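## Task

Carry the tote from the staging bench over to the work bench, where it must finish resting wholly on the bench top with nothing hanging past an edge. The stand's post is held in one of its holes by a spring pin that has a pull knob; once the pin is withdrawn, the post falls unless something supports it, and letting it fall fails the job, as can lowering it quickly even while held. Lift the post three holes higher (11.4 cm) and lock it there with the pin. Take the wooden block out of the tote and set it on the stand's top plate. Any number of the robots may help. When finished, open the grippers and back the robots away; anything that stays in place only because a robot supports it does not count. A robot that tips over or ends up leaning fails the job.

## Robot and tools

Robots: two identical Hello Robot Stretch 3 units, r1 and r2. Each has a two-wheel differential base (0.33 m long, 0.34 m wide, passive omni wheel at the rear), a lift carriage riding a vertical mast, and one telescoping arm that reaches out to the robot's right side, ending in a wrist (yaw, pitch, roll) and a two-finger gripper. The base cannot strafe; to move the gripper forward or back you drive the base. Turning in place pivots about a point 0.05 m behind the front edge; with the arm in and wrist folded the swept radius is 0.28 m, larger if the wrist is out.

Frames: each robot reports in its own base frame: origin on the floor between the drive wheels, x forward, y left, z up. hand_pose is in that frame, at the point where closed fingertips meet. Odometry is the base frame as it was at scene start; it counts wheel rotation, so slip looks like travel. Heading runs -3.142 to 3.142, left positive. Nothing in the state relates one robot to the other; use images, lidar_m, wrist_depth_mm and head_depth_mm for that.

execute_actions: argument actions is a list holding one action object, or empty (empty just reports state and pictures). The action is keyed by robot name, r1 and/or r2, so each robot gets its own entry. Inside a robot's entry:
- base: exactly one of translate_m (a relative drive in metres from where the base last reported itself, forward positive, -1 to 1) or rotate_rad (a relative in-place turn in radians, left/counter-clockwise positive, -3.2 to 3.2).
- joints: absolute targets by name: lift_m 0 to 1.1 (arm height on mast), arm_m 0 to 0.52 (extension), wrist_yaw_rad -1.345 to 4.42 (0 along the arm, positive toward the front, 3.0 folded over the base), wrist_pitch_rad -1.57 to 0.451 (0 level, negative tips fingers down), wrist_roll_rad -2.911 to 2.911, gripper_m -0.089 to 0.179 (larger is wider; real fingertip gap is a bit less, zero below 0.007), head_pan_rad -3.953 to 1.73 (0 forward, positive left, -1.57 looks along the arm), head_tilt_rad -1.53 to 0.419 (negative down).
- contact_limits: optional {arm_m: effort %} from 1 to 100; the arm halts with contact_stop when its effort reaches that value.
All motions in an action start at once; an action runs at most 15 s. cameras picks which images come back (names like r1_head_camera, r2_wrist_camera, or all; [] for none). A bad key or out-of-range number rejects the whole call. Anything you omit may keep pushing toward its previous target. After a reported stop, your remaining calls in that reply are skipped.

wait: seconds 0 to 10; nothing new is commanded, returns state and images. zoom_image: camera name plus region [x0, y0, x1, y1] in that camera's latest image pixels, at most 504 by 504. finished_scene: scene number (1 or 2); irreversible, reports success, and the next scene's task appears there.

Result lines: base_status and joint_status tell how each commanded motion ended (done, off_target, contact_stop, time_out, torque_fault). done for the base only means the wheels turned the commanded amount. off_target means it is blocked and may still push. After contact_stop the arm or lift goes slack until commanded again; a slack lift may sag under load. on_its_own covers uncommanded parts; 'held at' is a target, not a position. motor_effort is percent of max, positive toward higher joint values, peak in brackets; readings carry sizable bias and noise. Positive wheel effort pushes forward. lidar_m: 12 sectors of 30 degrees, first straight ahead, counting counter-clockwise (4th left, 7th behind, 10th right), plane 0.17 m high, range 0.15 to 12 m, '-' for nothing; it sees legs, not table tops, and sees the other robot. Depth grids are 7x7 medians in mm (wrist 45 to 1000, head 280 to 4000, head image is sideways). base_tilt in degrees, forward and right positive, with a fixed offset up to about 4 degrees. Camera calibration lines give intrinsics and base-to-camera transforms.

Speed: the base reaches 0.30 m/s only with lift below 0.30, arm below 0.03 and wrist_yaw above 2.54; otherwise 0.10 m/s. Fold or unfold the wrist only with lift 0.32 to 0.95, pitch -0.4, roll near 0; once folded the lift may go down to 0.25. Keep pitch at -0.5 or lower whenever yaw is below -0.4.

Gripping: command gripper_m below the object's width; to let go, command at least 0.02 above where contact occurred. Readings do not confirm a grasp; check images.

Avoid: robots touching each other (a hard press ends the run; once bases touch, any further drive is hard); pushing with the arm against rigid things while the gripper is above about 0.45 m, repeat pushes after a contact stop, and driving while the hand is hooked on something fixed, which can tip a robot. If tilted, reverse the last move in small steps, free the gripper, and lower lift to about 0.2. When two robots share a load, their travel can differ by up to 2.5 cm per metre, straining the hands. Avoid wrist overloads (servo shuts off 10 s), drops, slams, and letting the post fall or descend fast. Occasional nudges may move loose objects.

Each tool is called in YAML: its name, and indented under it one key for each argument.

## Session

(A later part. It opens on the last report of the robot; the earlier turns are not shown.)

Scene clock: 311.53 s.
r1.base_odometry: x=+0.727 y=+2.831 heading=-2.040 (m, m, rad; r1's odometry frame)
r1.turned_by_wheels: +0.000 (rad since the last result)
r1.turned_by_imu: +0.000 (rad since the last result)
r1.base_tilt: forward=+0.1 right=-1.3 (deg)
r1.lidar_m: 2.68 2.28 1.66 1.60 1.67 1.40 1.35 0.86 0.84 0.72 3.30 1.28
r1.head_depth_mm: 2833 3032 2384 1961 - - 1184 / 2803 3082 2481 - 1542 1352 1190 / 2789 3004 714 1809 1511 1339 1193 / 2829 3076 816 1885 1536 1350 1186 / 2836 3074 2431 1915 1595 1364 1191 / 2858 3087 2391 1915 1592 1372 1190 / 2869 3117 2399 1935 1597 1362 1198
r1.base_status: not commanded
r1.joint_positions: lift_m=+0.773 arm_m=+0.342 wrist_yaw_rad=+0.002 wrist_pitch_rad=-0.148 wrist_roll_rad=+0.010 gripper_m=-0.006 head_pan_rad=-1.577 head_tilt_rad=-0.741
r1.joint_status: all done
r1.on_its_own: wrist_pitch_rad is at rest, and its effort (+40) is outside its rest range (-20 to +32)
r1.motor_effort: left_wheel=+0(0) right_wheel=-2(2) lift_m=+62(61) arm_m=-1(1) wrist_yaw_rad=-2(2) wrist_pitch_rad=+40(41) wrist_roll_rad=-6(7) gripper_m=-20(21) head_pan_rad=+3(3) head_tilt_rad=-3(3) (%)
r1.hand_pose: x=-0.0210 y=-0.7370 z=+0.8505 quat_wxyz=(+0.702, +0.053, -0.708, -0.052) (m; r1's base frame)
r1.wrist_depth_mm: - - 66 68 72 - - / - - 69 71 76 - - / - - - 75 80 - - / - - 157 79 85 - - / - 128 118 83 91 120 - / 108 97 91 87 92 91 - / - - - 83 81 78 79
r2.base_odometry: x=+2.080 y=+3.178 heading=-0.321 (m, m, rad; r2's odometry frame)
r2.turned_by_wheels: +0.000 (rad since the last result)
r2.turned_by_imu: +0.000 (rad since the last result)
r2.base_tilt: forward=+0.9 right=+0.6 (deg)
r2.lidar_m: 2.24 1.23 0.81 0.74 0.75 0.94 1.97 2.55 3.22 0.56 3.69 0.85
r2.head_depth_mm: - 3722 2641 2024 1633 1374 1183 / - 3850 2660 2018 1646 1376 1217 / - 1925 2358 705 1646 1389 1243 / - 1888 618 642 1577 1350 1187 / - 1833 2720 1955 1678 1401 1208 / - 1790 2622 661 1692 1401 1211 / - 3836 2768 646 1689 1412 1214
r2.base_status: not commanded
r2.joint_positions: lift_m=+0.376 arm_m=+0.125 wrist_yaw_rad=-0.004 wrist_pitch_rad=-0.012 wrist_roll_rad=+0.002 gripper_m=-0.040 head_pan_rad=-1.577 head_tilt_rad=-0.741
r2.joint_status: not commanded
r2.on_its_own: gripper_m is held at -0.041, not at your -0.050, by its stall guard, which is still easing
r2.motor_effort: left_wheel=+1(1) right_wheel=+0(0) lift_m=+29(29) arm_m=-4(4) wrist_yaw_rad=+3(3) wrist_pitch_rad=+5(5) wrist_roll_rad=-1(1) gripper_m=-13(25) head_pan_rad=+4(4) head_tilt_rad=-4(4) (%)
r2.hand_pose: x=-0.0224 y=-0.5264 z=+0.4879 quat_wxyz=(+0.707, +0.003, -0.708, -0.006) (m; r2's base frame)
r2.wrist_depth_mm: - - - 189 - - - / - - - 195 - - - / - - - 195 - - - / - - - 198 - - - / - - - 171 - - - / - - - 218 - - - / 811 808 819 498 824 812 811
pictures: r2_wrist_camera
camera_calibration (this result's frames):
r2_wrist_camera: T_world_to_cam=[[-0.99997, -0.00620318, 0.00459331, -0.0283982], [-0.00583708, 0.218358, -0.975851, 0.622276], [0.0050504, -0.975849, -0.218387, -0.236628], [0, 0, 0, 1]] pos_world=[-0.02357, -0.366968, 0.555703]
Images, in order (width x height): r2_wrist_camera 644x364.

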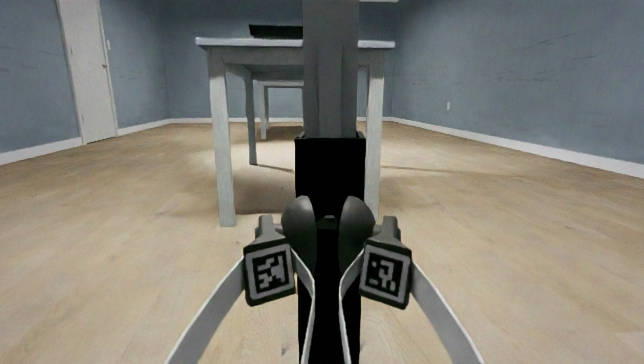

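execute_actions:
  actions:
    - {"r1":{"joints":{"lift_m":0.75,"wrist_pitch_rad":0,"gripper_m":0.05}},"r2":{"joints":{"gripper_m":0.04,"lift_m":0.371}}}
  cameras: []

execute_actions:
  actions:
    - {"r1":{"joints":{"lift_m":0.759}},"r2":{"joints":{"arm_m":0.137}}}
  cameras: []

execute_actions:
  actions:
    - {"r1":{"joints":{"lift_m":0.764}},"r2":{"joints":{"gripper_m":-0.089}}}
  cameras: ["r2_wrist_camera"]

execute_actions:
  actions:
    - {"r2":{"joints":{"arm_m":0.12}}}
  cameras: ["r2_wrist_camera"]

execute_actions:
  actions:
    - {"r1":{"joints":{"lift_m":0.774}}}
  cameras: []

Scene clock: 321.00 s.
r1.base_odometry: x=+0.727 y=+2.831 heading=-2.040 (m, m, rad; r1's odometry frame)
r1.turned_by_wheels: +0.000 (rad since the last result)
r1.turned_by_imu: -0.002 (rad since the last result)
r1.base_tilt: forward=+0.1 right=-1.4 (deg)
r1.lidar_m: 2.67 2.29 1.66 1.60 1.66 1.40 1.35 0.86 0.84 0.72 3.29 1.28
r1.head_depth_mm: 2780 3035 2381 1951 - - - / 2803 3073 2471 - 1512 1355 1183 / 2823 2972 736 - 1512 1346 1192 / 2817 3072 808 1909 1551 1352 1192 / 2842 3058 2412 1924 1591 1356 1195 / 2841 3058 2414 1922 1597 1366 1190 / 2841 3087 2421 1914 1583 1374 1201
r1.base_status: not commanded
r1.joint_positions: lift_m=+0.750 arm_m=+0.342 wrist_yaw_rad=+0.002 wrist_pitch_rad=-0.071 wrist_roll_rad=+0.006 gripper_m=+0.050 head_pan_rad=-1.577 head_tilt_rad=-0.741
r1.joint_status: wrist_pitch_rad off_target (ended at -0.071, target +0.000); the others done
r1.motor_effort: left_wheel=+0(1) right_wheel=-1(3) lift_m=+38(43) arm_m=+0(2) wrist_yaw_rad=-2(2) wrist_pitch_rad=+21(30) wrist_roll_rad=-4(6) gripper_m=+3(89) head_pan_rad=+2(2) head_tilt_rad=-3(2) (%)
r1.hand_pose: x=-0.0209 y=-0.7409 z=+0.8465 quat_wxyz=(+0.705, +0.026, -0.708, -0.025) (m; r1's base frame)
r1.wrist_depth_mm: - - 70 72 77 - - / - - - 74 80 - - / - - - 77 83 - - / - - 159 80 87 - - / - 123 112 84 91 113 - / 94 88 83 85 84 82 86 / - - - 159 - 76 -
r2.base_odometry: x=+2.080 y=+3.178 heading=-0.321 (m, m, rad; r2's odometry frame)
r2.turned_by_wheels: +0.000 (rad since the last result)
r2.turned_by_imu: -0.001 (rad since the last result)
r2.base_tilt: forward=+0.9 right=+0.6 (deg)
r2.lidar_m: 2.24 1.23 0.81 0.75 0.76 0.94 1.98 2.56 3.20 0.56 3.69 0.85
r2.head_depth_mm: - 3775 2614 2020 1626 1377 1182 / - 3896 2673 2031 1648 1378 1213 / - 1926 2342 708 1645 1377 1231 / - 1878 620 644 1584 1336 1185 / - 1850 2727 727 1672 1403 1209 / - 1798 2634 666 1686 1408 1212 / - 3808 2752 635 1685 1414 1210
r2.base_status: not commanded
r2.joint_positions: lift_m=+0.371 arm_m=+0.125 wrist_yaw_rad=-0.002 wrist_pitch_rad=-0.017 wrist_roll_rad=+0.002 gripper_m=+0.040 head_pan_rad=-1.577 head_tilt_rad=-0.741
r2.joint_status: all done
r2.motor_effort: left_wheel=+1(1) right_wheel=-1(0) lift_m=+28(28) arm_m=-3(4) wrist_yaw_rad=+1(3) wrist_pitch_rad=+7(7) wrist_roll_rad=-1(1) gripper_m=+0(80) head_pan_rad=+4(5) head_tilt_rad=-4(5) (%)
r2.hand_pose: x=-0.0219 y=-0.5262 z=+0.4815 quat_wxyz=(+0.707, +0.006, -0.708, -0.007) (m; r2's base frame)
r2.wrist_depth_mm: - - - 187 - - - / - - - 194 - - - / - - - 195 - - - / - - - 201 - - - / - - - 171 - - - / - - 985 219 - - - / 808 815 807 227 808 816 825
pictures: none
No camera images: the call's "cameras" was empty. Leave "cameras" out to get every camera's image.

Scene clock: 321.87 s.
r1.base_odometry: x=+0.727 y=+2.831 heading=-2.040 (m, m, rad; r1's odometry frame)
r1.turned_by_wheels: +0.000 (rad since the last result)
r1.turned_by_imu: +0.000 (rad since the last result)
r1.base_tilt: forward=+0.2 right=-1.4 (deg)
r1.lidar_m: 2.67 2.28 1.67 1.60 1.66 1.40 1.35 0.86 0.84 0.72 3.32 1.28
r1.head_depth_mm: 2808 3094 2415 1967 - - 1196 / 2802 3036 2491 - 1514 1355 1185 / 2806 2990 726 - 1516 1344 1189 / 2799 3073 809 1902 1548 1347 1191 / 2856 3080 2408 1928 1596 1354 1188 / 2847 3084 2440 1911 1591 1357 1190 / 2841 3128 2420 1931 1587 1375 1193
r1.base_status: not commanded
r1.joint_positions: lift_m=+0.759 arm_m=+0.342 wrist_yaw_rad=+0.002 wrist_pitch_rad=-0.098 wrist_roll_rad=+0.006 gripper_m=+0.050 head_pan_rad=-1.577 head_tilt_rad=-0.741
r1.joint_status: all done
r1.motor_effort: left_wheel=+0(0) right_wheel=-1(1) lift_m=+55(53) arm_m=+0(1) wrist_yaw_rad=-2(2) wrist_pitch_rad=+29(29) wrist_roll_rad=-4(4) gripper_m=+4(4) head_pan_rad=+3(2) head_tilt_rad=-4(3) (%)
r1.hand_pose: x=-0.0210 y=-0.7396 z=+0.8481 quat_wxyz=(+0.705, +0.036, -0.708, -0.034) (m; r1's base frame)
r1.wrist_depth_mm: - - 68 70 75 - - / - - - 73 78 - - / - - - 76 82 - - / - - 160 80 86 - - / - 126 116 84 90 118 - / 105 92 87 86 88 87 - / - - - 162 - 76 75
r2.base_odometry: x=+2.080 y=+3.178 heading=-0.321 (m, m, rad; r2's odometry frame)
r2.turned_by_wheels: +0.000 (rad since the last result)
r2.turned_by_imu: +0.000 (rad since the last result)
r2.base_tilt: forward=+0.9 right=+0.7 (deg)
r2.lidar_m: 2.25 1.23 0.81 0.75 0.75 0.94 1.98 2.55 3.20 0.56 3.69 0.85
r2.head_depth_mm: - 3761 2624 2021 1634 1371 1186 / - 3806 2648 2019 1641 1389 1222 / - 1932 2384 707 1651 1391 1247 / - 1896 621 643 1568 1346 1182 / - 1833 2708 1874 1673 1399 1208 / - 1793 2604 662 1687 1410 1205 / - 3840 2776 648 1686 1413 1212
r2.base_status: not commanded
r2.joint_positions: lift_m=+0.371 arm_m=+0.137 wrist_yaw_rad=-0.001 wrist_pitch_rad=-0.018 wrist_roll_rad=+0.002 gripper_m=+0.040 head_pan_rad=-1.577 head_tilt_rad=-0.741
r2.joint_status: all done
r2.motor_effort: left_wheel=+1(1) right_wheel=-1(1) lift_m=+29(28) arm_m=+3(6) wrist_yaw_rad=+1(2) wrist_pitch_rad=+7(7) wrist_roll_rad=-1(1) gripper_m=+1(1) head_pan_rad=+6(5) head_tilt_rad=-4(5) (%)
r2.hand_pose: x=-0.0218 y=-0.5374 z=+0.4814 quat_wxyz=(+0.707, +0.006, -0.708, -0.007) (m; r2's base frame)
r2.wrist_depth_mm: - - - 176 - - - / - - - 183 - - - / - - - 182 - - - / - - - 188 - - - / - - - 159 - - - / - - 952 205 - - - / 823 813 802 212 802 781 777
pictures: none
No camera images: the call's "cameras" was empty. Leave "cameras" out to get every camera's image.

Scene clock: 323.63 s.
r1.base_odometry: x=+0.727 y=+2.831 heading=-2.040 (m, m, rad; r1's odometry frame)
r1.turned_by_wheels: +0.000 (rad since the last result)
r1.turned_by_imu: +0.000 (rad since the last result)
r1.base_tilt: forward=+0.2 right=-1.4 (deg)
r1.lidar_m: 2.67 2.28 1.66 1.60 1.66 1.40 1.35 0.86 0.85 0.72 3.28 1.29
r1.head_depth_mm: 2776 3004 2375 1943 - - 1191 / 2829 3006 2449 - 1539 1359 1186 / 2799 3032 728 - 1517 1344 1184 / 2819 3091 809 1868 1552 1348 1192 / 2826 3114 2447 1917 1593 1359 1189 / 2851 3058 2411 1924 1595 1373 1192 / 2858 3090 2424 1920 1593 1368 1200
r1.base_status: not commanded
r1.joint_positions: lift_m=+0.763 arm_m=+0.342 wrist_yaw_rad=+0.002 wrist_pitch_rad=-0.115 wrist_roll_rad=+0.006 gripper_m=+0.050 head_pan_rad=-1.577 head_tilt_rad=-0.741
r1.joint_status: all done
r1.on_its_own: wrist_pitch_rad is at rest, and its effort (+33) is outside its rest range (-20 to +32)
r1.motor_effort: left_wheel=+0(0) right_wheel=+0(1) lift_m=+58(56) arm_m=+0(1) wrist_yaw_rad=-2(2) wrist_pitch_rad=+33(34) wrist_roll_rad=-4(4) gripper_m=+4(4) head_pan_rad=+2(3) head_tilt_rad=-2(3) (%)
r1.hand_pose: x=-0.0210 y=-0.7388 z=+0.8489 quat_wxyz=(+0.704, +0.041, -0.708, -0.040) (m; r1's base frame)
r1.wrist_depth_mm: - - 67 69 74 - - / - - 71 72 78 - - / - - - 76 82 - - / - - 160 79 86 - - / - 128 118 83 90 120 - / 107 95 89 87 91 90 - / - - - 123 79 77 75
r2.base_odometry: x=+2.080 y=+3.178 heading=-0.321 (m, m, rad; r2's odometry frame)
r2.turned_by_wheels: +0.000 (rad since the last result)
r2.turned_by_imu: +0.000 (rad since the last result)
r2.base_tilt: forward=+0.9 right=+0.7 (deg)
r2.lidar_m: 2.24 1.23 0.81 0.75 0.76 0.94 1.98 2.55 3.21 0.56 3.69 0.85
r2.head_depth_mm: - 3773 2638 2012 1635 1368 1190 / - 3808 2643 2021 1641 1383 1213 / - 1929 2357 708 1651 1381 1245 / - 1881 621 643 1583 1356 1183 / - 1845 2711 1881 1675 1407 1206 / - 1791 2629 659 1686 1410 1211 / - 3810 2747 647 1693 1411 1215
r2.base_status: not commanded
r2.joint_positions: lift_m=+0.371 arm_m=+0.137 wrist_yaw_rad=-0.004 wrist_pitch_rad=-0.018 wrist_roll_rad=+0.002 gripper_m=-0.087 head_pan_rad=-1.577 head_tilt_rad=-0.741
r2.joint_status: all done
r2.motor_effort: left_wheel=+0(1) right_wheel=+1(0) lift_m=+28(29) arm_m=-1(3) wrist_yaw_rad=+3(3) wrist_pitch_rad=+7(7) wrist_roll_rad=-1(1) gripper_m=-43(100) head_pan_rad=+5(5) head_tilt_rad=-4(5) (%)
r2.hand_pose: x=-0.0224 y=-0.5379 z=+0.4814 quat_wxyz=(+0.706, +0.005, -0.708, -0.008) (m; r2's base frame)
r2.wrist_depth_mm: - - - 177 - - - / - - - 182 - - - / - - - 181 - - - / - - - 187 - - - / - - - 155 - - - / - - - 204 - - - / 802 815 811 215 809 805 816
pictures: r2_wrist_camera
camera_calibration (this result's frames):
r2_wrist_camera: T_world_to_cam=[[-0.99997, -0.00620056, 0.0045349, -0.028417], [-0.00580897, 0.224056, -0.974559, 0.620906], [0.00502674, -0.974557, -0.224086, -0.245812], [0, 0, 0, 1]] pos_world=[-0.0235737, -0.378852, 0.550155]
Images, in order (width x height): r2_wrist_camera 644x364.

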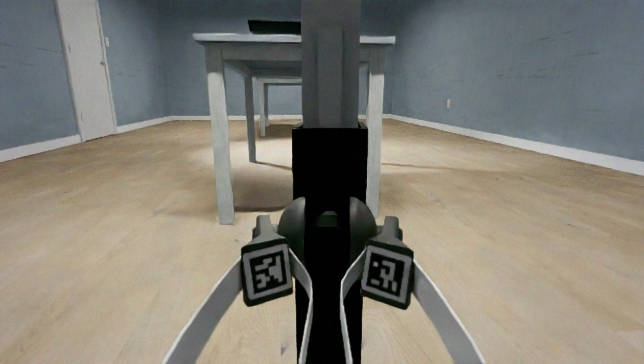

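Scene clock: 324.67 s.
r1.base_odometry: x=+0.727 y=+2.831 heading=-2.040 (m, m, rad; r1's odometry frame)
r1.turned_by_wheels: +0.000 (rad since the last result)
r1.turned_by_imu: +0.000 (rad since the last result)
r1.base_tilt: forward=+0.2 right=-1.3 (deg)
r1.lidar_m: 2.68 2.27 1.66 1.60 1.66 1.40 1.35 0.86 0.84 0.72 3.30 1.29
r1.head_depth_mm: 2803 3021 2390 1942 - - 1185 / 2805 3065 2457 - 1500 1352 1188 / 2828 2980 728 - 1522 1344 1178 / 2829 3044 809 1854 1556 1344 1188 / 2807 3040 2427 1937 1593 1362 1190 / 2875 3099 2404 1935 1600 1373 1193 / 2885 3059 2417 1906 1606 1376 1202
r1.base_status: not commanded
r1.joint_positions: lift_m=+0.763 arm_m=+0.342 wrist_yaw_rad=+0.002 wrist_pitch_rad=-0.115 wrist_roll_rad=+0.006 gripper_m=+0.050 head_pan_rad=-1.577 head_tilt_rad=-0.741
r1.joint_status: not commanded
r1.on_its_own: wrist_pitch_rad is at rest, and its effort (+34) is outside its rest range (-20 to +32)
r1.motor_effort: left_wheel=+0(0) right_wheel=-1(1) lift_m=+58(57) arm_m=+0(0) wrist_yaw_rad=-1(2) wrist_pitch_rad=+34(33) wrist_roll_rad=-4(4) gripper_m=+4(4) head_pan_rad=+3(3) head_tilt_rad=-3(3) (%)
r1.hand_pose: x=-0.0210 y=-0.7388 z=+0.8489 quat_wxyz=(+0.704, +0.041, -0.708, -0.040) (m; r1's base frame)
r1.wrist_depth_mm: - - 67 69 74 - - / - - 71 72 78 - - / - - - 76 82 - - / - - 160 79 86 - - / - 128 118 84 91 120 - / 107 95 89 87 91 90 - / - - - 123 79 76 75
r2.base_odometry: x=+2.080 y=+3.178 heading=-0.321 (m, m, rad; r2's odometry frame)
r2.turned_by_wheels: +0.000 (rad since the last result)
r2.turned_by_imu: +0.000 (rad since the last result)
r2.base_tilt: forward=+0.9 right=+0.6 (deg)
r2.lidar_m: 2.25 1.23 0.81 0.75 0.75 0.94 1.98 2.55 3.19 0.56 3.70 0.85
r2.head_depth_mm: - 3818 2627 2006 1632 1375 1183 / - 3864 2655 2035 1635 1378 1210 / - 1930 2371 706 1653 1386 1231 / - 1888 623 643 1579 1350 1192 / - 1847 2719 1867 1674 1391 1200 / - 1795 2621 664 1675 1411 1210 / - 3798 2767 648 1682 1414 1212
r2.base_status: not commanded
r2.joint_positions: lift_m=+0.371 arm_m=+0.120 wrist_yaw_rad=-0.004 wrist_pitch_rad=-0.015 wrist_roll_rad=+0.002 gripper_m=-0.083 head_pan_rad=-1.577 head_tilt_rad=-0.741
r2.joint_status: all done
r2.on_its_own: gripper_m is held at -0.082, not at your -0.089, by its stall guard, which is still easing
r2.motor_effort: left_wheel=+0(3) right_wheel=+2(2) lift_m=+30(30) arm_m=+0(14) wrist_yaw_rad=+3(3) wrist_pitch_rad=+6(7) wrist_roll_rad=-1(1) gripper_m=-7(44) head_pan_rad=+5(5) head_tilt_rad=-4(4) (%)
r2.hand_pose: x=-0.0225 y=-0.5209 z=+0.4820 quat_wxyz=(+0.706, +0.004, -0.708, -0.007) (m; r2's base frame)
r2.wrist_depth_mm: - - - 193 - - - / - - - 199 - - - / - - - 200 - - - / - - - 206 - - - / - - - - - - - / - - - 224 - - - / 814 830 811 235 807 797 815
pictures: r2_wrist_camera
camera_calibration (this result's frames):
r2_wrist_camera: T_world_to_cam=[[-0.999972, -0.00592065, 0.0045577, -0.0282485], [-0.00575766, 0.221839, -0.975066, 0.616725], [0.00476195, -0.975065, -0.221867, -0.230449], [0, 0, 0, 1]] pos_world=[-0.0235994, -0.361684, 0.550347]
Images, in order (width x height): r2_wrist_camera 644x364.

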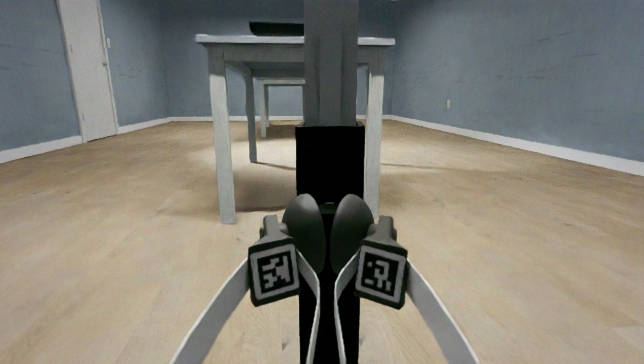

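Scene clock: 325.40 s.
r1.base_odometry: x=+0.727 y=+2.831 heading=-2.040 (m, m, rad; r1's odometry frame)
r1.turned_by_wheels: +0.000 (rad since the last result)
r1.turned_by_imu: +0.000 (rad since the last result)
r1.base_tilt: forward=+0.1 right=-1.4 (deg)
r1.lidar_m: 2.67 2.28 1.66 1.60 1.66 1.40 1.35 0.86 0.84 0.72 3.28 1.28
r1.head_depth_mm: 2826 3023 2377 1944 - - 1184 / 2791 3057 2452 - 1515 1358 1188 / 2808 3008 718 1794 1509 1347 1187 / 2833 3033 822 1905 1550 1358 1188 / 2831 3097 2420 1929 1589 1372 1188 / 2846 3141 2398 1909 1599 1358 1196 / 2846 3125 2401 1921 1596 1361 1191
r1.base_status: not commanded
r1.joint_positions: lift_m=+0.773 arm_m=+0.342 wrist_yaw_rad=+0.002 wrist_pitch_rad=-0.141 wrist_roll_rad=+0.009 gripper_m=+0.050 head_pan_rad=-1.577 head_tilt_rad=-0.741
r1.joint_status: all done
r1.on_its_own: wrist_pitch_rad is at rest, and its effort (+41) is outside its rest range (-20 to +32)
r1.motor_effort: left_wheel=+1(0) right_wheel=-1(1) lift_m=+63(67) arm_m=-1(0) wrist_yaw_rad=-2(2) wrist_pitch_rad=+41(42) wrist_roll_rad=-6(6) gripper_m=+3(3) head_pan_rad=+3(2) head_tilt_rad=-3(3) (%)
r1.hand_pose: x=-0.0210 y=-0.7373 z=+0.8521 quat_wxyz=(+0.703, +0.051, -0.708, -0.050) (m; r1's base frame)
r1.wrist_depth_mm: - - 66 68 73 - - / - - 69 71 77 - - / - - - 75 81 - - / - - 160 79 85 - - / - 131 121 84 91 122 - / - 98 92 87 93 93 - / - - - 83 82 78 77
r2.base_odometry: x=+2.080 y=+3.178 heading=-0.321 (m, m, rad; r2's odometry frame)
r2.turned_by_wheels: +0.000 (rad since the last result)
r2.turned_by_imu: +0.000 (rad since the last result)
r2.base_tilt: forward=+0.9 right=+0.6 (deg)
r2.lidar_m: 2.25 1.23 0.81 0.75 0.75 0.95 1.98 2.56 3.19 0.56 3.70 0.85
r2.head_depth_mm: - 3826 2626 2030 1631 1371 1185 / - 3795 2671 2026 1639 1378 1214 / - 1943 2372 705 1659 1392 1238 / - 1894 617 642 1581 1348 1189 / - 1848 2706 1926 1667 1402 1209 / - 1790 2623 657 1685 1407 1208 / - 3802 2750 647 1690 1412 1218
r2.base_status: not commanded
r2.joint_positions: lift_m=+0.371 arm_m=+0.120 wrist_yaw_rad=-0.004 wrist_pitch_rad=-0.015 wrist_roll_rad=+0.002 gripper_m=-0.078 head_pan_rad=-1.577 head_tilt_rad=-0.741
r2.joint_status: not commanded
r2.on_its_own: gripper_m is held at -0.078, not at your -0.089, by its stall guard, which is still easing
r2.motor_effort: left_wheel=+0(1) right_wheel=+2(2) lift_m=+30(30) arm_m=+0(0) wrist_yaw_rad=+3(4) wrist_pitch_rad=+6(6) wrist_roll_rad=-1(1) gripper_m=-18(38) head_pan_rad=+4(5) head_tilt_rad=-4(4) (%)
r2.hand_pose: x=-0.0225 y=-0.5209 z=+0.4820 quat_wxyz=(+0.706, +0.004, -0.708, -0.007) (m; r2's base frame)
r2.wrist_depth_mm: - - - 192 - - - / - - - 199 - - - / - - - 200 - - - / - - - 205 - - - / - - - - - - - / - - - 223 - - - / 808 815 817 236 812 802 823
pictures: none
No camera images: the call's "cameras" was empty. Leave "cameras" out to get every camera's image.

execute_actions:
  actions:
    - {"r1":{"joints":{"lift_m":0.755,"wrist_pitch_rad":0.001}},"r2":{"joints":{"gripper_m":0.04,"lift_m":0.374}}}
  cameras: []

execute_actions:
  actions:
    - {"r2":{"joints":{"arm_m":0.139}}}
  cameras: []

execute_actions:
  actions:
    - {"r1":{"joints":{"lift_m":0.769}},"r2":{"joints":{"gripper_m":-0.089}}}
  cameras: []

execute_actions:
  actions:
    - {"r2":{"joints":{"arm_m":0.129}}}
  cameras: ["r2_wrist_camera"]

execute_actions:
  actions:
    - {"r1":{"joints":{"lift_m":0.78}}}
  cameras: []

Scene clock: 334.60 s.
r1.base_odometry: x=+0.727 y=+2.831 heading=-2.040 (m, m, rad; r1's odometry frame)
r1.turned_by_wheels: +0.000 (rad since the last result)
r1.turned_by_imu: -0.002 (rad since the last result)
r1.base_tilt: forward=+0.1 right=-1.4 (deg)
r1.lidar_m: 2.68 2.29 1.66 1.60 1.66 1.40 1.35 0.86 0.85 0.72 3.32 1.28
r1.head_depth_mm: 2826 3025 2379 1962 - - 1184 / 2844 3061 2490 - 1504 1358 1183 / 2845 3026 731 - 1504 1351 1189 / 2836 3049 810 1904 1546 1353 1187 / 2826 3041 2425 1916 1590 1367 1189 / 2798 3020 2403 1912 1595 1365 1198 / 2831 3088 2419 1930 1597 1359 1199
r1.base_status: not commanded
r1.joint_positions: lift_m=+0.755 arm_m=+0.342 wrist_yaw_rad=+0.001 wrist_pitch_rad=-0.090 wrist_roll_rad=+0.006 gripper_m=+0.050 head_pan_rad=-1.577 head_tilt_rad=-0.742
r1.joint_status: wrist_pitch_rad off_target (ended at -0.090, target +0.001); the others done
r1.motor_effort: left_wheel=-1(1) right_wheel=+1(0) lift_m=+40(43) arm_m=+0(0) wrist_yaw_rad=+0(1) wrist_pitch_rad=+27(32) wrist_roll_rad=-4(4) gripper_m=-1(0) head_pan_rad=+3(2) head_tilt_rad=-3(3) (%)
r1.hand_pose: x=-0.0213 y=-0.7400 z=+0.8467 quat_wxyz=(+0.705, +0.032, -0.708, -0.032) (m; r1's base frame)
r1.wrist_depth_mm: - - 69 71 76 - - / - - 73 74 80 - - / - - - 77 83 - - / - - 158 81 87 - - / - 124 114 84 91 114 - / 99 90 84 85 86 85 - / - - - 163 - 77 -
r2.base_odometry: x=+2.080 y=+3.178 heading=-0.321 (m, m, rad; r2's odometry frame)
r2.turned_by_wheels: +0.000 (rad since the last result)
r2.turned_by_imu: -0.001 (rad since the last result)
r2.base_tilt: forward=+0.9 right=+0.7 (deg)
r2.lidar_m: 2.25 1.23 0.81 0.75 0.75 0.95 1.98 2.56 3.22 0.56 3.69 0.85
r2.head_depth_mm: - 3774 2643 2042 1630 1378 1186 / - 3835 2652 2027 1646 1373 1213 / - 1930 2384 709 1652 1384 1237 / - 1884 620 643 1587 1339 1190 / - 1851 2719 1873 1670 1398 1207 / - 1797 2582 670 1693 1407 1214 / - 3827 2758 650 1693 1414 1214
r2.base_status: not commanded
r2.joint_positions: lift_m=+0.374 arm_m=+0.120 wrist_yaw_rad=-0.002 wrist_pitch_rad=-0.023 wrist_roll_rad=+0.002 gripper_m=+0.040 head_pan_rad=-1.577 head_tilt_rad=-0.741
r2.joint_status: all done
r2.motor_effort: left_wheel=+0(0) right_wheel=+0(2) lift_m=+46(48) arm_m=-1(0) wrist_yaw_rad=+1(4) wrist_pitch_rad=+10(11) wrist_roll_rad=-1(1) gripper_m=+0(83) head_pan_rad=+4(4) head_tilt_rad=-3(4) (%)
r2.hand_pose: x=-0.0219 y=-0.5206 z=+0.4824 quat_wxyz=(+0.706, +0.008, -0.708, -0.009) (m; r2's base frame)
r2.wrist_depth_mm: - - - 193 - - - / - - - 198 - - - / - - - 200 - - - / - - - 205 - - - / - - - 209 - - - / - - 983 225 - - - / 818 815 786 235 820 796 802
pictures: none
No camera images: the call's "cameras" was empty. Leave "cameras" out to get every camera's image.

Scene clock: 335.63 s.
r1.base_odometry: x=+0.727 y=+2.831 heading=-2.040 (m, m, rad; r1's odometry frame)
r1.turned_by_wheels: +0.000 (rad since the last result)
r1.turned_by_imu: +0.000 (rad since the last result)
r1.base_tilt: forward=+0.1 right=-1.4 (deg)
r1.lidar_m: 2.67 2.27 1.66 1.60 1.66 1.41 1.35 0.87 0.84 0.72 3.30 1.29
r1.head_depth_mm: 2785 3045 2393 1961 - - 1184 / 2834 3073 2527 - 1506 1362 1186 / 2836 2996 732 - 1518 1345 1183 / 2847 3075 810 1901 1550 1345 1190 / 2814 3112 2393 1897 1585 1359 1193 / 2894 3095 2396 1927 1590 1369 1193 / 2849 3070 2432 1926 1592 1370 1197
r1.base_status: not commanded
r1.joint_positions: lift_m=+0.755 arm_m=+0.342 wrist_yaw_rad=+0.001 wrist_pitch_rad=-0.090 wrist_roll_rad=+0.006 gripper_m=+0.050 head_pan_rad=-1.577 head_tilt_rad=-0.742
r1.joint_status: not commanded
r1.motor_effort: left_wheel=-1(1) right_wheel=+0(0) lift_m=+40(40) arm_m=+0(0) wrist_yaw_rad=-1(1) wrist_pitch_rad=+27(26) wrist_roll_rad=-4(4) gripper_m=-1(0) head_pan_rad=+3(2) head_tilt_rad=-3(4) (%)
r1.hand_pose: x=-0.0213 y=-0.7400 z=+0.8467 quat_wxyz=(+0.705, +0.032, -0.708, -0.032) (m; r1's base frame)
r1.wrist_depth_mm: - - 69 71 76 - - / - - 73 74 80 - - / - - - 77 83 - - / - - 157 81 87 - - / - 124 113 84 91 114 - / 99 90 84 85 86 85 - / - - - 163 - 77 -
r2.base_odometry: x=+2.080 y=+3.178 heading=-0.321 (m, m, rad; r2's odometry frame)
r2.turned_by_wheels: +0.000 (rad since the last result)
r2.turned_by_imu: +0.000 (rad since the last result)
r2.base_tilt: forward=+0.9 right=+0.6 (deg)
r2.lidar_m: 2.24 1.23 0.81 0.75 0.76 0.95 1.98 2.56 3.22 0.56 3.70 0.85
r2.head_depth_mm: - 3783 2617 2003 1635 1369 1184 / - 3796 2660 2032 1638 1389 1215 / - 1931 2368 708 1650 1381 1243 / - 1876 621 643 1579 1346 1182 / - 1850 2738 1880 1670 1405 1204 / - 1787 2619 670 1681 1406 1205 / - 3845 2773 649 1691 1411 1213
r2.base_status: not commanded
r2.joint_positions: lift_m=+0.374 arm_m=+0.139 wrist_yaw_rad=-0.001 wrist_pitch_rad=-0.023 wrist_roll_rad=+0.002 gripper_m=+0.040 head_pan_rad=-1.577 head_tilt_rad=-0.741
r2.joint_status: all done
r2.motor_effort: left_wheel=+1(1) right_wheel=+0(0) lift_m=+46(46) arm_m=+4(2) wrist_yaw_rad=+1(1) wrist_pitch_rad=+10(10) wrist_roll_rad=-1(1) gripper_m=+0(0) head_pan_rad=+4(5) head_tilt_rad=-3(4) (%)
r2.hand_pose: x=-0.0218 y=-0.5392 z=+0.4824 quat_wxyz=(+0.706, +0.008, -0.708, -0.009) (m; r2's base frame)
r2.wrist_depth_mm: - - - 173 - - - / - - - 179 - - - / - - - 180 - - - / - - - 186 - - - / - - - 162 - - - / - - 965 203 - - - / 811 792 799 212 823 783 819
pictures: none
No camera images: the call's "cameras" was empty. Leave "cameras" out to get every camera's image.

Scene clock: 337.40 s.
r1.base_odometry: x=+0.727 y=+2.831 heading=-2.040 (m, m, rad; r1's odometry frame)
r1.turned_by_wheels: +0.000 (rad since the last result)
r1.turned_by_imu: +0.000 (rad since the last result)
r1.base_tilt: forward=+0.1 right=-1.3 (deg)
r1.lidar_m: 2.67 2.29 1.66 1.60 1.66 1.40 1.35 0.86 0.84 0.72 3.29 1.29
r1.head_depth_mm: 2815 3091 2375 1928 - - 1181 / 2816 3036 2486 - 1540 1350 1189 / 2826 3029 731 1779 1510 1338 1191 / 2818 3012 819 1886 1558 1339 1187 / 2867 3123 2399 1901 1600 1354 1195 / 2866 3033 2431 1910 1590 1361 1187 / 2845 3045 2401 1924 1599 1370 1196
r1.base_status: not commanded
r1.joint_positions: lift_m=+0.768 arm_m=+0.342 wrist_yaw_rad=+0.001 wrist_pitch_rad=-0.131 wrist_roll_rad=+0.006 gripper_m=+0.050 head_pan_rad=-1.577 head_tilt_rad=-0.742
r1.joint_status: all done
r1.on_its_own: wrist_pitch_rad is at rest, and its effort (+38) is outside its rest range (-20 to +32)
r1.motor_effort: left_wheel=-1(1) right_wheel=+1(1) lift_m=+59(58) arm_m=+0(0) wrist_yaw_rad=-1(1) wrist_pitch_rad=+38(39) wrist_roll_rad=-4(4) gripper_m=-1(0) head_pan_rad=+2(3) head_tilt_rad=-3(4) (%)
r1.hand_pose: x=-0.0213 y=-0.7379 z=+0.8499 quat_wxyz=(+0.704, +0.047, -0.707, -0.046) (m; r1's base frame)
r1.wrist_depth_mm: - - 67 69 74 - - / - - 70 72 78 - - / - - - 76 82 - - / - - 159 80 86 - - / - 129 119 84 92 121 - / 108 96 91 88 92 91 - / - - - 166 81 79 79
r2.base_odometry: x=+2.080 y=+3.178 heading=-0.321 (m, m, rad; r2's odometry frame)
r2.turned_by_wheels: +0.000 (rad since the last result)
r2.turned_by_imu: +0.000 (rad since the last result)
r2.base_tilt: forward=+0.9 right=+0.6 (deg)
r2.lidar_m: 2.24 1.23 0.81 0.75 0.76 0.94 1.98 2.55 3.20 0.56 3.71 0.85
r2.head_depth_mm: - 3784 2624 2019 1637 1380 1185 / - 3801 2643 2017 1641 1382 1219 / - 1927 2385 707 1656 1386 1246 / - 1884 619 642 1577 1361 1182 / - 1849 2738 1939 1672 1401 1206 / - 1795 2607 664 1685 1410 1213 / - 3763 2776 647 1694 1410 1218
r2.base_status: not commanded
r2.joint_positions: lift_m=+0.374 arm_m=+0.139 wrist_yaw_rad=-0.005 wrist_pitch_rad=-0.022 wrist_roll_rad=+0.002 gripper_m=-0.087 head_pan_rad=-1.577 head_tilt_rad=-0.741
r2.joint_status: all done
r2.motor_effort: left_wheel=+0(0) right_wheel=+1(1) lift_m=+46(45) arm_m=-1(4) wrist_yaw_rad=+4(4) wrist_pitch_rad=+9(10) wrist_roll_rad=-1(1) gripper_m=-43(100) head_pan_rad=+5(5) head_tilt_rad=-4(4) (%)
r2.hand_pose: x=-0.0226 y=-0.5397 z=+0.4827 quat_wxyz=(+0.706, +0.006, -0.708, -0.010) (m; r2's base frame)
r2.wrist_depth_mm: - - - 174 - - - / - - - 181 - - - / - - - 182 - - - / - - - 185 - - - / - - - 154 - - - / - - - 202 - - - / 815 811 820 211 815 802 788
pictures: none
No camera images: the call's "cameras" was empty. Leave "cameras" out to get every camera's image.

Scene clock: 338.40 s.
r1.base_odometry: x=+0.727 y=+2.831 heading=-2.040 (m, m, rad; r1's odometry frame)
r1.turned_by_wheels: +0.000 (rad since the last result)
r1.turned_by_imu: +0.000 (rad since the last result)
r1.base_tilt: forward=+0.3 right=-1.3 (deg)
r1.lidar_m: 2.67 2.28 1.67 1.60 1.66 1.40 1.35 0.86 0.85 0.72 3.30 1.29
r1.head_depth_mm: 2844 3025 2360 1924 - - 1186 / 2830 3088 2468 - 1551 1360 1178 / 2834 3042 728 1779 1520 1356 1187 / 2795 3100 821 1886 1548 1348 1188 / 2865 3012 2399 1920 1592 1361 1189 / 2813 3103 2407 1923 1587 1361 1195 / 2873 3111 2422 1933 1600 1361 1199
r1.base_status: not commanded
r1.joint_positions: lift_m=+0.768 arm_m=+0.342 wrist_yaw_rad=+0.001 wrist_pitch_rad=-0.131 wrist_roll_rad=+0.006 gripper_m=+0.050 head_pan_rad=-1.577 head_tilt_rad=-0.742
r1.joint_status: not commanded
r1.on_its_own: wrist_pitch_rad is at rest, and its effort (+38) is outside its rest range (-20 to +32)
r1.motor_effort: left_wheel=-1(1) right_wheel=+1(1) lift_m=+58(58) arm_m=+0(0) wrist_yaw_rad=-1(0) wrist_pitch_rad=+38(38) wrist_roll_rad=-4(4) gripper_m=-1(0) head_pan_rad=+1(3) head_tilt_rad=-3(4) (%)
r1.hand_pose: x=-0.0213 y=-0.7379 z=+0.8499 quat_wxyz=(+0.704, +0.047, -0.707, -0.046) (m; r1's base frame)
r1.wrist_depth_mm: - - 67 69 74 - - / - - 70 73 78 - - / - - - 76 82 - - / - - 159 80 86 - - / - 129 119 84 91 121 - / 108 96 90 88 92 91 - / - - - 166 81 78 79
r2.base_odometry: x=+2.080 y=+3.178 heading=-0.321 (m, m, rad; r2's odometry frame)
r2.turned_by_wheels: +0.000 (rad since the last result)
r2.turned_by_imu: +0.000 (rad since the last result)
r2.base_tilt: forward=+0.9 right=+0.6 (deg)
r2.lidar_m: 2.24 1.23 0.81 0.75 0.76 0.94 1.98 2.56 3.18 0.56 3.69 0.85
r2.head_depth_mm: - 3710 2629 2023 1637 1372 1187 / - 3765 2634 2035 1651 1372 1215 / - 1919 2377 707 1656 1396 1246 / - 1881 618 642 1583 1355 1177 / - 1855 2718 1929 1662 1403 1205 / - 1788 2594 664 1671 1412 1212 / - 3769 2767 645 1686 1408 1219
r2.base_status: not commanded
r2.joint_positions: lift_m=+0.374 arm_m=+0.130 wrist_yaw_rad=-0.003 wrist_pitch_rad=-0.016 wrist_roll_rad=+0.002 gripper_m=-0.084 head_pan_rad=-1.577 head_tilt_rad=-0.741
r2.joint_status: all done
r2.motor_effort: left_wheel=+1(3) right_wheel=+0(2) lift_m=+46(45) arm_m=-6(13) wrist_yaw_rad=+2(4) wrist_pitch_rad=+7(9) wrist_roll_rad=-1(1) gripper_m=-42(43) head_pan_rad=+4(5) head_tilt_rad=-4(3) (%)
r2.hand_pose: x=-0.0223 y=-0.5305 z=+0.4841 quat_wxyz=(+0.706, +0.005, -0.708, -0.007) (m; r2's base frame)
r2.wrist_depth_mm: - - - 184 - - - / - - - 190 - - - / - - - 192 - - - / - - - 195 - - - / - - - 164 - - - / - - - 213 - - - / 826 829 809 224 825 814 830
pictures: r2_wrist_camera
camera_calibration (this result's frames):
r2_wrist_camera: T_world_to_cam=[[-0.999967, -0.00674166, 0.0045468, -0.0285368], [-0.00593529, 0.222909, -0.974821, 0.621449], [0.00555839, -0.974816, -0.222941, -0.238685], [0, 0, 0, 1]] pos_world=[-0.0235207, -0.371392, 0.552719]
Images, in order (width x height): r2_wrist_camera 644x364.

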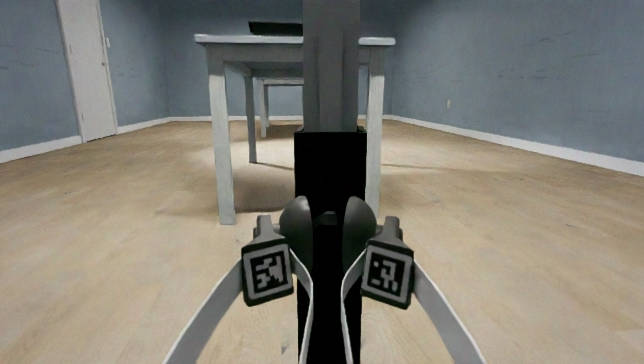

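Scene clock: 339.17 s.
r1.base_odometry: x=+0.727 y=+2.831 heading=-2.040 (m, m, rad; r1's odometry frame)
r1.turned_by_wheels: +0.000 (rad since the last result)
r1.turned_by_imu: +0.000 (rad since the last result)
r1.base_tilt: forward=+0.1 right=-1.4 (deg)
r1.lidar_m: 2.67 2.28 1.67 1.60 1.65 1.41 1.35 0.86 0.84 0.72 3.31 1.28
r1.head_depth_mm: 2789 3032 2368 1932 - - 1177 / 2859 3046 2473 - 1547 1354 1185 / 2843 3013 718 1751 1519 1346 1189 / 2846 3031 803 1906 1550 1345 1191 / 2822 3056 2410 1917 1584 1360 1191 / 2879 3093 2395 1923 1586 1353 1187 / 2881 3083 2419 1926 1601 1363 1196
r1.base_status: not commanded
r1.joint_positions: lift_m=+0.779 arm_m=+0.342 wrist_yaw_rad=+0.001 wrist_pitch_rad=-0.164 wrist_roll_rad=+0.026 gripper_m=+0.050 head_pan_rad=-1.577 head_tilt_rad=-0.742
r1.joint_status: all done
r1.on_its_own: wrist_pitch_rad is at rest, and its effort (+48) is outside its rest range (-20 to +32)
r1.motor_effort: left_wheel=-1(2) right_wheel=+0(1) lift_m=+69(70) arm_m=+0(0) wrist_yaw_rad=-1(1) wrist_pitch_rad=+48(48) wrist_roll_rad=-16(16) gripper_m=-1(0) head_pan_rad=+3(2) head_tilt_rad=-3(4) (%)
r1.hand_pose: x=-0.0211 y=-0.7358 z=+0.8521 quat_wxyz=(+0.696, +0.058, -0.713, -0.059) (m; r1's base frame)
r1.wrist_depth_mm: - - 65 68 73 - - / - - 69 71 77 - - / - - 73 75 81 - - / - - 159 80 86 - - / - 132 116 84 92 120 - / - 100 94 89 93 92 - / - - - 85 83 79 80
r2.base_odometry: x=+2.080 y=+3.178 heading=-0.321 (m, m, rad; r2's odometry frame)
r2.turned_by_wheels: +0.000 (rad since the last result)
r2.turned_by_imu: +0.000 (rad since the last result)
r2.base_tilt: forward=+0.9 right=+0.7 (deg)
r2.lidar_m: 2.25 1.23 0.81 0.74 0.75 0.94 1.99 2.55 3.19 0.56 3.69 0.85
r2.head_depth_mm: - 3858 2634 2012 1642 1370 1183 / - 3779 2652 2034 1636 1380 1210 / - 1933 2359 706 1651 1385 1245 / - 1893 619 645 1578 1356 1186 / - 1849 2692 1942 1665 1397 1206 / - 1788 2613 651 1669 1411 1209 / - 3813 2753 644 1691 1412 1217
r2.base_status: not commanded
r2.joint_positions: lift_m=+0.374 arm_m=+0.130 wrist_yaw_rad=-0.003 wrist_pitch_rad=-0.016 wrist_roll_rad=+0.002 gripper_m=-0.077 head_pan_rad=-1.577 head_tilt_rad=-0.741
r2.joint_status: not commanded
r2.on_its_own: gripper_m is held at -0.078, not at your -0.089, by its stall guard, which is still easing
r2.motor_effort: left_wheel=+1(1) right_wheel=+0(0) lift_m=+46(46) arm_m=-6(6) wrist_yaw_rad=+3(2) wrist_pitch_rad=+7(7) wrist_roll_rad=-1(1) gripper_m=-20(41) head_pan_rad=+5(4) head_tilt_rad=-3(4) (%)
r2.hand_pose: x=-0.0223 y=-0.5305 z=+0.4842 quat_wxyz=(+0.706, +0.005, -0.708, -0.007) (m; r2's base frame)
r2.wrist_depth_mm: - - - 183 - - - / - - - 189 - - - / - - - 191 - - - / - - - 194 - - - / - - - 165 - - - / - - - 213 - - - / 830 809 818 223 796 803 810
pictures: none
No camera images: the call's "cameras" was empty. Leave "cameras" out to get every camera's image.

execute_actions:
  actions:
    - {"r1":{"joints":{"lift_m":0.755,"wrist_pitch_rad":0.0,"wrist_roll_rad":0}},"r2":{"joints":{"gripper_m":0.04}}}
  cameras: []

execute_actions:
  actions:
    - {"r2":{"joints":{"arm_m":0.14}}}
  cameras: []

execute_actions:
  actions:
    - {"r1":{"joints":{"lift_m":0.773}},"r2":{"joints":{"gripper_m":-0.089}}}
  cameras: []

execute_actions:
  actions:
    - {"r2":{"joints":{"arm_m":0.133}}}
  cameras: []

execute_actions:
  actions: []
  cameras: ["r2_wrist_camera"]

zoom_image:
  camera: "r2_wrist_camera"
  region: [260,120,400,280]

Scene clock: 348.37 s.
r1.base_odometry: x=+0.727 y=+2.831 heading=-2.040 (m, m, rad; r1's odometry frame)
r1.turned_by_wheels: +0.000 (rad since the last result)
r1.turned_by_imu: -0.002 (rad since the last result)
r1.base_tilt: forward=+0.1 right=-1.4 (deg)
r1.lidar_m: 2.67 2.28 1.66 1.60 1.66 1.40 1.35 0.86 0.84 0.72 3.29 1.29
r1.head_depth_mm: 2821 3048 2391 1946 - - 1183 / 2853 3040 2466 - 1528 1352 1185 / 2876 3016 729 - 1514 1346 1185 / 2810 3097 808 1915 1547 1351 1187 / 2866 3093 2422 1908 1588 1364 1191 / 2841 3033 2416 1928 1597 1361 1197 / 2858 3132 2403 1927 1585 1365 1193
r1.base_status: not commanded
r1.joint_positions: lift_m=+0.755 arm_m=+0.342 wrist_yaw_rad=+0.000 wrist_pitch_rad=-0.090 wrist_roll_rad=+0.007 gripper_m=+0.050 head_pan_rad=-1.577 head_tilt_rad=-0.742
r1.joint_status: wrist_pitch_rad off_target (ended at -0.090, target +0.000); the others done
r1.motor_effort: left_wheel=-1(1) right_wheel=+0(1) lift_m=+40(42) arm_m=+0(0) wrist_yaw_rad=+0(1) wrist_pitch_rad=+26(36) wrist_roll_rad=-4(10) gripper_m=+0(1) head_pan_rad=+3(2) head_tilt_rad=-3(3) (%)
r1.hand_pose: x=-0.0215 y=-0.7400 z=+0.8467 quat_wxyz=(+0.704, +0.032, -0.708, -0.032) (m; r1's base frame)
r1.wrist_depth_mm: - - 69 71 76 - - / - - 72 74 80 - - / - - - 77 83 - - / - - 158 81 87 - - / - 124 113 84 91 114 - / 99 90 85 85 86 84 - / - - - 163 - 77 -
r2.base_odometry: x=+2.080 y=+3.178 heading=-0.321 (m, m, rad; r2's odometry frame)
r2.turned_by_wheels: +0.000 (rad since the last result)
r2.turned_by_imu: -0.001 (rad since the last result)
r2.base_tilt: forward=+0.9 right=+0.6 (deg)
r2.lidar_m: 2.24 1.23 0.81 0.75 0.76 0.95 1.98 2.55 3.23 0.56 3.71 0.85
r2.head_depth_mm: - 3777 2609 2015 1636 1375 1186 / - 3836 2636 2018 1653 1382 1217 / - 1928 2375 709 1659 1381 1242 / - 1890 619 643 1572 1338 1181 / - 1847 2726 1857 1666 1399 1200 / - 1780 2586 670 1678 1415 1208 / - 3807 2733 648 1690 1411 1215
r2.base_status: not commanded
r2.joint_positions: lift_m=+0.374 arm_m=+0.129 wrist_yaw_rad=-0.002 wrist_pitch_rad=-0.018 wrist_roll_rad=+0.002 gripper_m=+0.040 head_pan_rad=-1.577 head_tilt_rad=-0.741
r2.joint_status: all done
r2.motor_effort: left_wheel=+2(1) right_wheel=+0(0) lift_m=+46(45) arm_m=-3(6) wrist_yaw_rad=+1(2) wrist_pitch_rad=+7(8) wrist_roll_rad=-1(1) gripper_m=+0(80) head_pan_rad=+5(4) head_tilt_rad=-4(4) (%)
r2.hand_pose: x=-0.0219 y=-0.5302 z=+0.4838 quat_wxyz=(+0.706, +0.006, -0.708, -0.007) (m; r2's base frame)
r2.wrist_depth_mm: - - - 181 - - - / - - - 191 - - - / - - - 191 - - - / - - - 196 - - - / - - - 177 - - - / - - 988 213 - - - / 809 807 825 222 808 815 813
pictures: none
No camera images: the call's "cameras" was empty. Leave "cameras" out to get every camera's image.

Scene clock: 349.20 s.
r1.base_odometry: x=+0.727 y=+2.831 heading=-2.040 (m, m, rad; r1's odometry frame)
r1.turned_by_wheels: +0.000 (rad since the last result)
r1.turned_by_imu: +0.000 (rad since the last result)
r1.base_tilt: forward=+0.1 right=-1.3 (deg)
r1.lidar_m: 2.67 2.28 1.66 1.60 1.66 1.40 1.35 0.87 0.84 0.72 3.29 1.28
r1.head_depth_mm: 2797 3051 2367 1967 - - 1186 / 2856 3043 2491 - 1532 1362 1187 / 2813 3068 734 - 1478 1345 1186 / 2800 3076 808 1919 1551 1355 1187 / 2852 3024 2399 1924 1588 1364 1198 / 2844 3047 2427 1923 1594 1366 1192 / 2868 3039 2418 1949 1613 1364 1194
r1.base_status: not commanded
r1.joint_positions: lift_m=+0.755 arm_m=+0.342 wrist_yaw_rad=+0.000 wrist_pitch_rad=-0.090 wrist_roll_rad=+0.007 gripper_m=+0.050 head_pan_rad=-1.577 head_tilt_rad=-0.742
r1.joint_status: not commanded
r1.motor_effort: left_wheel=-1(1) right_wheel=+0(0) lift_m=+40(40) arm_m=+0(0) wrist_yaw_rad=+0(0) wrist_pitch_rad=+26(27) wrist_roll_rad=-4(4) gripper_m=-1(0) head_pan_rad=+2(3) head_tilt_rad=-3(3) (%)
r1.hand_pose: x=-0.0215 y=-0.7400 z=+0.8467 quat_wxyz=(+0.704, +0.032, -0.708, -0.032) (m; r1's base frame)
r1.wrist_depth_mm: - - 69 71 76 - - / - - 72 74 80 - - / - - - 77 83 - - / - - 158 81 87 - - / - 124 113 84 91 114 - / 99 90 85 85 86 84 - / - - - 163 - 77 -
r2.base_odometry: x=+2.080 y=+3.178 heading=-0.321 (m, m, rad; r2's odometry frame)
r2.turned_by_wheels: +0.000 (rad since the last result)
r2.turned_by_imu: +0.000 (rad since the last result)
r2.base_tilt: forward=+0.9 right=+0.6 (deg)
r2.lidar_m: 2.24 1.23 0.81 0.75 0.76 0.94 1.99 2.55 3.21 0.56 3.70 0.85
r2.head_depth_mm: - 3734 2646 2024 1639 1378 1182 / - 3787 2634 2033 1640 1384 1213 / - 1916 2368 708 1652 1378 1242 / - 1878 621 641 1580 1352 1188 / - 1852 2691 1877 1671 1405 1202 / - 1781 2623 672 1675 1405 1206 / - 3824 2754 649 1679 1410 1211
r2.base_status: not commanded
r2.joint_positions: lift_m=+0.374 arm_m=+0.140 wrist_yaw_rad=-0.001 wrist_pitch_rad=-0.018 wrist_roll_rad=+0.002 gripper_m=+0.040 head_pan_rad=-1.577 head_tilt_rad=-0.741
r2.joint_status: all done
r2.motor_effort: left_wheel=+1(1) right_wheel=+0(0) lift_m=+45(46) arm_m=+3(4) wrist_yaw_rad=+1(1) wrist_pitch_rad=+7(7) wrist_roll_rad=-1(1) gripper_m=+0(1) head_pan_rad=+5(5) head_tilt_rad=-3(4) (%)
r2.hand_pose: x=-0.0218 y=-0.5404 z=+0.4838 quat_wxyz=(+0.707, +0.006, -0.708, -0.007) (m; r2's base frame)
r2.wrist_depth_mm: - - - 173 - - - / - - - 179 - - - / - - - 180 - - - / - - - 186 - - - / - - - 166 - - - / - - 965 201 - - - / 793 801 812 210 802 820 822
pictures: none
No camera images: the call's "cameras" was empty. Leave "cameras" out to get every camera's image.

Scene clock: 350.97 s.
r1.base_odometry: x=+0.727 y=+2.831 heading=-2.040 (m, m, rad; r1's odometry frame)
r1.turned_by_wheels: +0.000 (rad since the last result)
r1.turned_by_imu: +0.000 (rad since the last result)
r1.base_tilt: forward=+0.2 right=-1.3 (deg)
r1.lidar_m: 2.67 2.29 1.67 1.60 1.66 1.41 1.35 0.87 0.84 0.72 3.31 1.28
r1.head_depth_mm: 2821 3044 2415 1966 - - 1186 / 2814 3061 2464 - 1545 1358 1183 / 2838 3050 716 1806 1508 1343 1185 / 2815 3073 819 1887 1548 1350 1192 / 2846 3100 2410 1901 1573 1366 1192 / 2828 3077 2382 1932 1595 1347 1199 / 2833 3127 2421 1907 1603 1369 1194
r1.base_status: not commanded
r1.joint_positions: lift_m=+0.772 arm_m=+0.342 wrist_yaw_rad=+0.000 wrist_pitch_rad=-0.140 wrist_roll_rad=+0.007 gripper_m=+0.050 head_pan_rad=-1.577 head_tilt_rad=-0.742
r1.joint_status: all done
r1.on_its_own: wrist_pitch_rad is at rest, and its effort (+41) is outside its rest range (-20 to +32)
r1.motor_effort: left_wheel=-1(1) right_wheel=+1(1) lift_m=+60(59) arm_m=+0(0) wrist_yaw_rad=+0(0) wrist_pitch_rad=+41(42) wrist_roll_rad=-4(4) gripper_m=+0(1) head_pan_rad=+2(2) head_tilt_rad=-3(3) (%)
r1.hand_pose: x=-0.0215 y=-0.7373 z=+0.8514 quat_wxyz=(+0.703, +0.050, -0.707, -0.050) (m; r1's base frame)
r1.wrist_depth_mm: - - 66 69 74 - - / - - 70 72 77 - - / - - - 76 82 - - / - - 159 80 86 - - / - 130 120 84 91 129 - / - 98 92 88 93 93 - / - - - 84 82 79 80
r2.base_odometry: x=+2.080 y=+3.178 heading=-0.321 (m, m, rad; r2's odometry frame)
r2.turned_by_wheels: +0.000 (rad since the last result)
r2.turned_by_imu: +0.000 (rad since the last result)
r2.base_tilt: forward=+0.9 right=+0.6 (deg)
r2.lidar_m: 2.24 1.23 0.81 0.75 0.75 0.95 1.98 2.55 3.20 0.56 3.70 0.85
r2.head_depth_mm: - 3755 2621 2025 1626 1375 1185 / - 3763 2637 2035 1653 1384 1221 / - 1914 2357 707 1662 1389 1235 / - 1893 616 643 1580 1361 1185 / - 1841 2743 1939 1666 1394 1207 / - 1798 2602 659 1684 1403 1206 / - 3824 2768 646 1682 1407 1217
r2.base_status: not commanded
r2.joint_positions: lift_m=+0.374 arm_m=+0.140 wrist_yaw_rad=-0.005 wrist_pitch_rad=-0.016 wrist_roll_rad=+0.002 gripper_m=-0.087 head_pan_rad=-1.577 head_tilt_rad=-0.741
r2.joint_status: all done
r2.motor_effort: left_wheel=+0(1) right_wheel=+1(1) lift_m=+46(46) arm_m=-1(3) wrist_yaw_rad=+4(3) wrist_pitch_rad=+7(8) wrist_roll_rad=-1(1) gripper_m=-43(100) head_pan_rad=+5(5) head_tilt_rad=-3(4) (%)
r2.hand_pose: x=-0.0228 y=-0.5409 z=+0.4841 quat_wxyz=(+0.706, +0.004, -0.708, -0.008) (m; r2's base frame)
r2.wrist_depth_mm: - - - 174 - - - / - - - 181 - - - / - - - 180 - - - / - - - 184 - - - / - - - 153 - - - / - - - 201 - - - / 818 798 807 207 821 807 814
pictures: none
No camera images: the call's "cameras" was empty. Leave "cameras" out to get every camera's image.

Scene clock: 351.83 s.
r1.base_odometry: x=+0.727 y=+2.831 heading=-2.040 (m, m, rad; r1's odometry frame)
r1.turned_by_wheels: +0.000 (rad since the last result)
r1.turned_by_imu: +0.000 (rad since the last result)
r1.base_tilt: forward=+0.1 right=-1.3 (deg)
r1.lidar_m: 2.67 2.28 1.67 1.60 1.66 1.40 1.35 0.86 0.84 0.72 3.28 1.29
r1.head_depth_mm: 2783 3063 2367 1980 - - 1188 / 2852 3035 2549 - 1540 1362 1191 / 2827 3087 714 1793 1508 1353 1186 / 2838 3097 818 1902 1554 1335 1195 / 2839 3083 2382 1908 1584 1359 1193 / 2844 3144 2409 1923 1596 1375 1193 / 2824 3091 2418 1939 1603 1374 1196
r1.base_status: not commanded
r1.joint_positions: lift_m=+0.772 arm_m=+0.342 wrist_yaw_rad=+0.000 wrist_pitch_rad=-0.139 wrist_roll_rad=+0.007 gripper_m=+0.050 head_pan_rad=-1.577 head_tilt_rad=-0.742
r1.joint_status: not commanded
r1.on_its_own: wrist_pitch_rad is at rest, and its effort (+41) is outside its rest range (-20 to +32)
r1.motor_effort: left_wheel=-1(1) right_wheel=+0(1) lift_m=+59(59) arm_m=+0(0) wrist_yaw_rad=+0(0) wrist_pitch_rad=+41(40) wrist_roll_rad=-4(4) gripper_m=+0(0) head_pan_rad=+3(3) head_tilt_rad=-3(4) (%)
r1.hand_pose: x=-0.0215 y=-0.7374 z=+0.8518 quat_wxyz=(+0.703, +0.049, -0.707, -0.050) (m; r1's base frame)
r1.wrist_depth_mm: - - 66 69 74 - - / - - 70 72 77 - - / - - - 76 81 - - / - - 159 80 86 - - / - 130 119 84 91 128 - / 109 97 92 88 93 92 - / - - - 167 82 78 80
r2.base_odometry: x=+2.080 y=+3.178 heading=-0.321 (m, m, rad; r2's odometry frame)
r2.turned_by_wheels: +0.000 (rad since the last result)
r2.turned_by_imu: +0.000 (rad since the last result)
r2.base_tilt: forward=+0.9 right=+0.7 (deg)
r2.lidar_m: 2.24 1.23 0.81 0.75 0.75 0.95 1.98 2.55 3.19 0.56 3.71 0.85
r2.head_depth_mm: - 3738 2616 2008 1631 1373 1182 / - 3763 2632 2036 1639 1380 1213 / - 1920 2371 703 1662 1385 1240 / - 1885 615 644 1578 1358 1185 / - 1840 2730 1931 1673 1403 1201 / - 1802 2607 657 1673 1410 1208 / - 3822 2781 646 1694 1408 1215
r2.base_status: not commanded
r2.joint_positions: lift_m=+0.374 arm_m=+0.135 wrist_yaw_rad=-0.003 wrist_pitch_rad=-0.014 wrist_roll_rad=+0.002 gripper_m=-0.084 head_pan_rad=-1.577 head_tilt_rad=-0.741
r2.joint_status: all done
r2.motor_effort: left_wheel=+3(3) right_wheel=-2(2) lift_m=+46(45) arm_m=-13(16) wrist_yaw_rad=+3(4) wrist_pitch_rad=+6(7) wrist_roll_rad=-1(1) gripper_m=-42(44) head_pan_rad=+5(5) head_tilt_rad=-3(3) (%)
r2.hand_pose: x=-0.0223 y=-0.5354 z=+0.4848 quat_wxyz=(+0.707, +0.004, -0.708, -0.006) (m; r2's base frame)
r2.wrist_depth_mm: - - - 179 - - - / - - - 185 - - - / - - - 185 - - - / - - - 188 - - - / - - - 155 - - - / - - - 206 - - - / 806 824 799 217 820 822 802
pictures: none
No camera images: the call's "cameras" was empty. Leave "cameras" out to get every camera's image.

Scene clock: 351.83 s.
r1.base_odometry: x=+0.727 y=+2.831 heading=-2.040 (m, m, rad; r1's odometry frame)
r1.turned_by_wheels: +0.000 (rad since the last result)
r1.turned_by_imu: +0.000 (rad since the last result)
r1.base_tilt: forward=+0.1 right=-1.3 (deg)
r1.lidar_m: 2.67 2.28 1.67 1.60 1.66 1.40 1.35 0.86 0.84 0.72 3.28 1.29
r1.head_depth_mm: 2783 3063 2367 1980 - - 1188 / 2852 3035 2549 - 1540 1362 1191 / 2827 3087 714 1793 1508 1353 1186 / 2838 3097 818 1902 1554 1335 1195 / 2839 3083 2382 1908 1584 1359 1193 / 2844 3144 2409 1923 1596 1375 1193 / 2824 3091 2418 1939 1603 1374 1196
r1.base_status: not commanded
r1.joint_positions: lift_m=+0.772 arm_m=+0.342 wrist_yaw_rad=+0.000 wrist_pitch_rad=-0.139 wrist_roll_rad=+0.007 gripper_m=+0.050 head_pan_rad=-1.577 head_tilt_rad=-0.742
r1.joint_status: not commanded
r1.on_its_own: wrist_pitch_rad is at rest, and its effort (+41) is outside its rest range (-20 to +32)
r1.motor_effort: left_wheel=-1(1) right_wheel=+0(1) lift_m=+59(59) arm_m=+0(0) wrist_yaw_rad=+0(0) wrist_pitch_rad=+41(40) wrist_roll_rad=-4(4) gripper_m=+0(0) head_pan_rad=+3(3) head_tilt_rad=-3(4) (%)
r1.hand_pose: x=-0.0215 y=-0.7374 z=+0.8518 quat_wxyz=(+0.703, +0.049, -0.707, -0.050) (m; r1's base frame)
r1.wrist_depth_mm: - - 66 69 74 - - / - - 70 72 77 - - / - - - 76 81 - - / - - 159 80 86 - - / - 130 119 84 91 128 - / 109 97 92 88 93 92 - / - - - 167 82 78 80
r2.base_odometry: x=+2.080 y=+3.178 heading=-0.321 (m, m, rad; r2's odometry frame)
r2.turned_by_wheels: +0.000 (rad since the last result)
r2.turned_by_imu: +0.000 (rad since the last result)
r2.base_tilt: forward=+0.9 right=+0.7 (deg)
r2.lidar_m: 2.24 1.23 0.81 0.75 0.75 0.95 1.98 2.55 3.19 0.56 3.71 0.85
r2.head_depth_mm: - 3738 2616 2008 1631 1373 1182 / - 3763 2632 2036 1639 1380 1213 / - 1920 2371 703 1662 1385 1240 / - 1885 615 644 1578 1358 1185 / - 1840 2730 1931 1673 1403 1201 / - 1802 2607 657 1673 1410 1208 / - 3822 2781 646 1694 1408 1215
r2.base_status: not commanded
r2.joint_positions: lift_m=+0.374 arm_m=+0.135 wrist_yaw_rad=-0.003 wrist_pitch_rad=-0.014 wrist_roll_rad=+0.002 gripper_m=-0.084 head_pan_rad=-1.577 head_tilt_rad=-0.741
r2.joint_status: all done
r2.motor_effort: left_wheel=+3(3) right_wheel=-2(2) lift_m=+46(45) arm_m=-13(16) wrist_yaw_rad=+3(4) wrist_pitch_rad=+6(7) wrist_roll_rad=-1(1) gripper_m=-42(44) head_pan_rad=+5(5) head_tilt_rad=-3(3) (%)
r2.hand_pose: x=-0.0223 y=-0.5354 z=+0.4848 quat_wxyz=(+0.707, +0.004, -0.708, -0.006) (m; r2's base frame)
r2.wrist_depth_mm: - - - 179 - - - / - - - 185 - - - / - - - 185 - - - / - - - 188 - - - / - - - 155 - - - / - - - 206 - - - / 806 824 799 217 820 822 802
pictures: r2_wrist_camera
camera_calibration (this result's frames):
r2_wrist_camera: T_world_to_cam=[[-0.999968, -0.00660772, 0.00457217, -0.028545], [-0.00591612, 0.220387, -0.975394, 0.622118], [0.00543748, -0.97539, -0.220419, -0.244856], [0, 0, 0, 1]] pos_world=[-0.0235321, -0.376126, 0.55297]
Images, in order (width x height): r2_wrist_camera 644x364.

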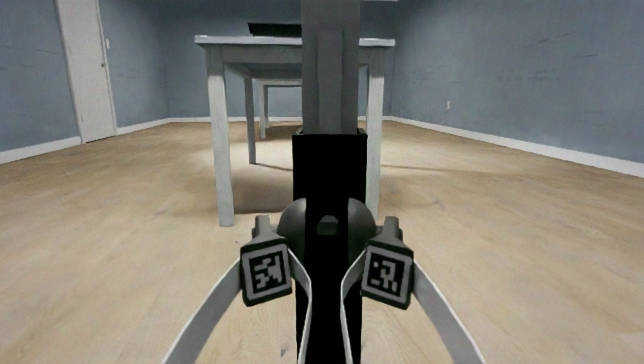

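Region (260, 120, 400, 280) of r2_wrist_camera's 644x364 image, scaled by 3.150; it fills the left 441 columns of this view, and the rest is white.

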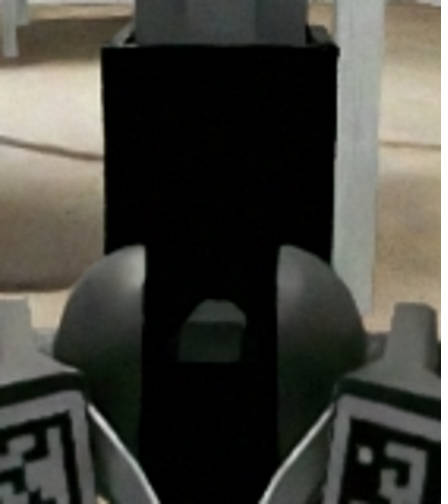

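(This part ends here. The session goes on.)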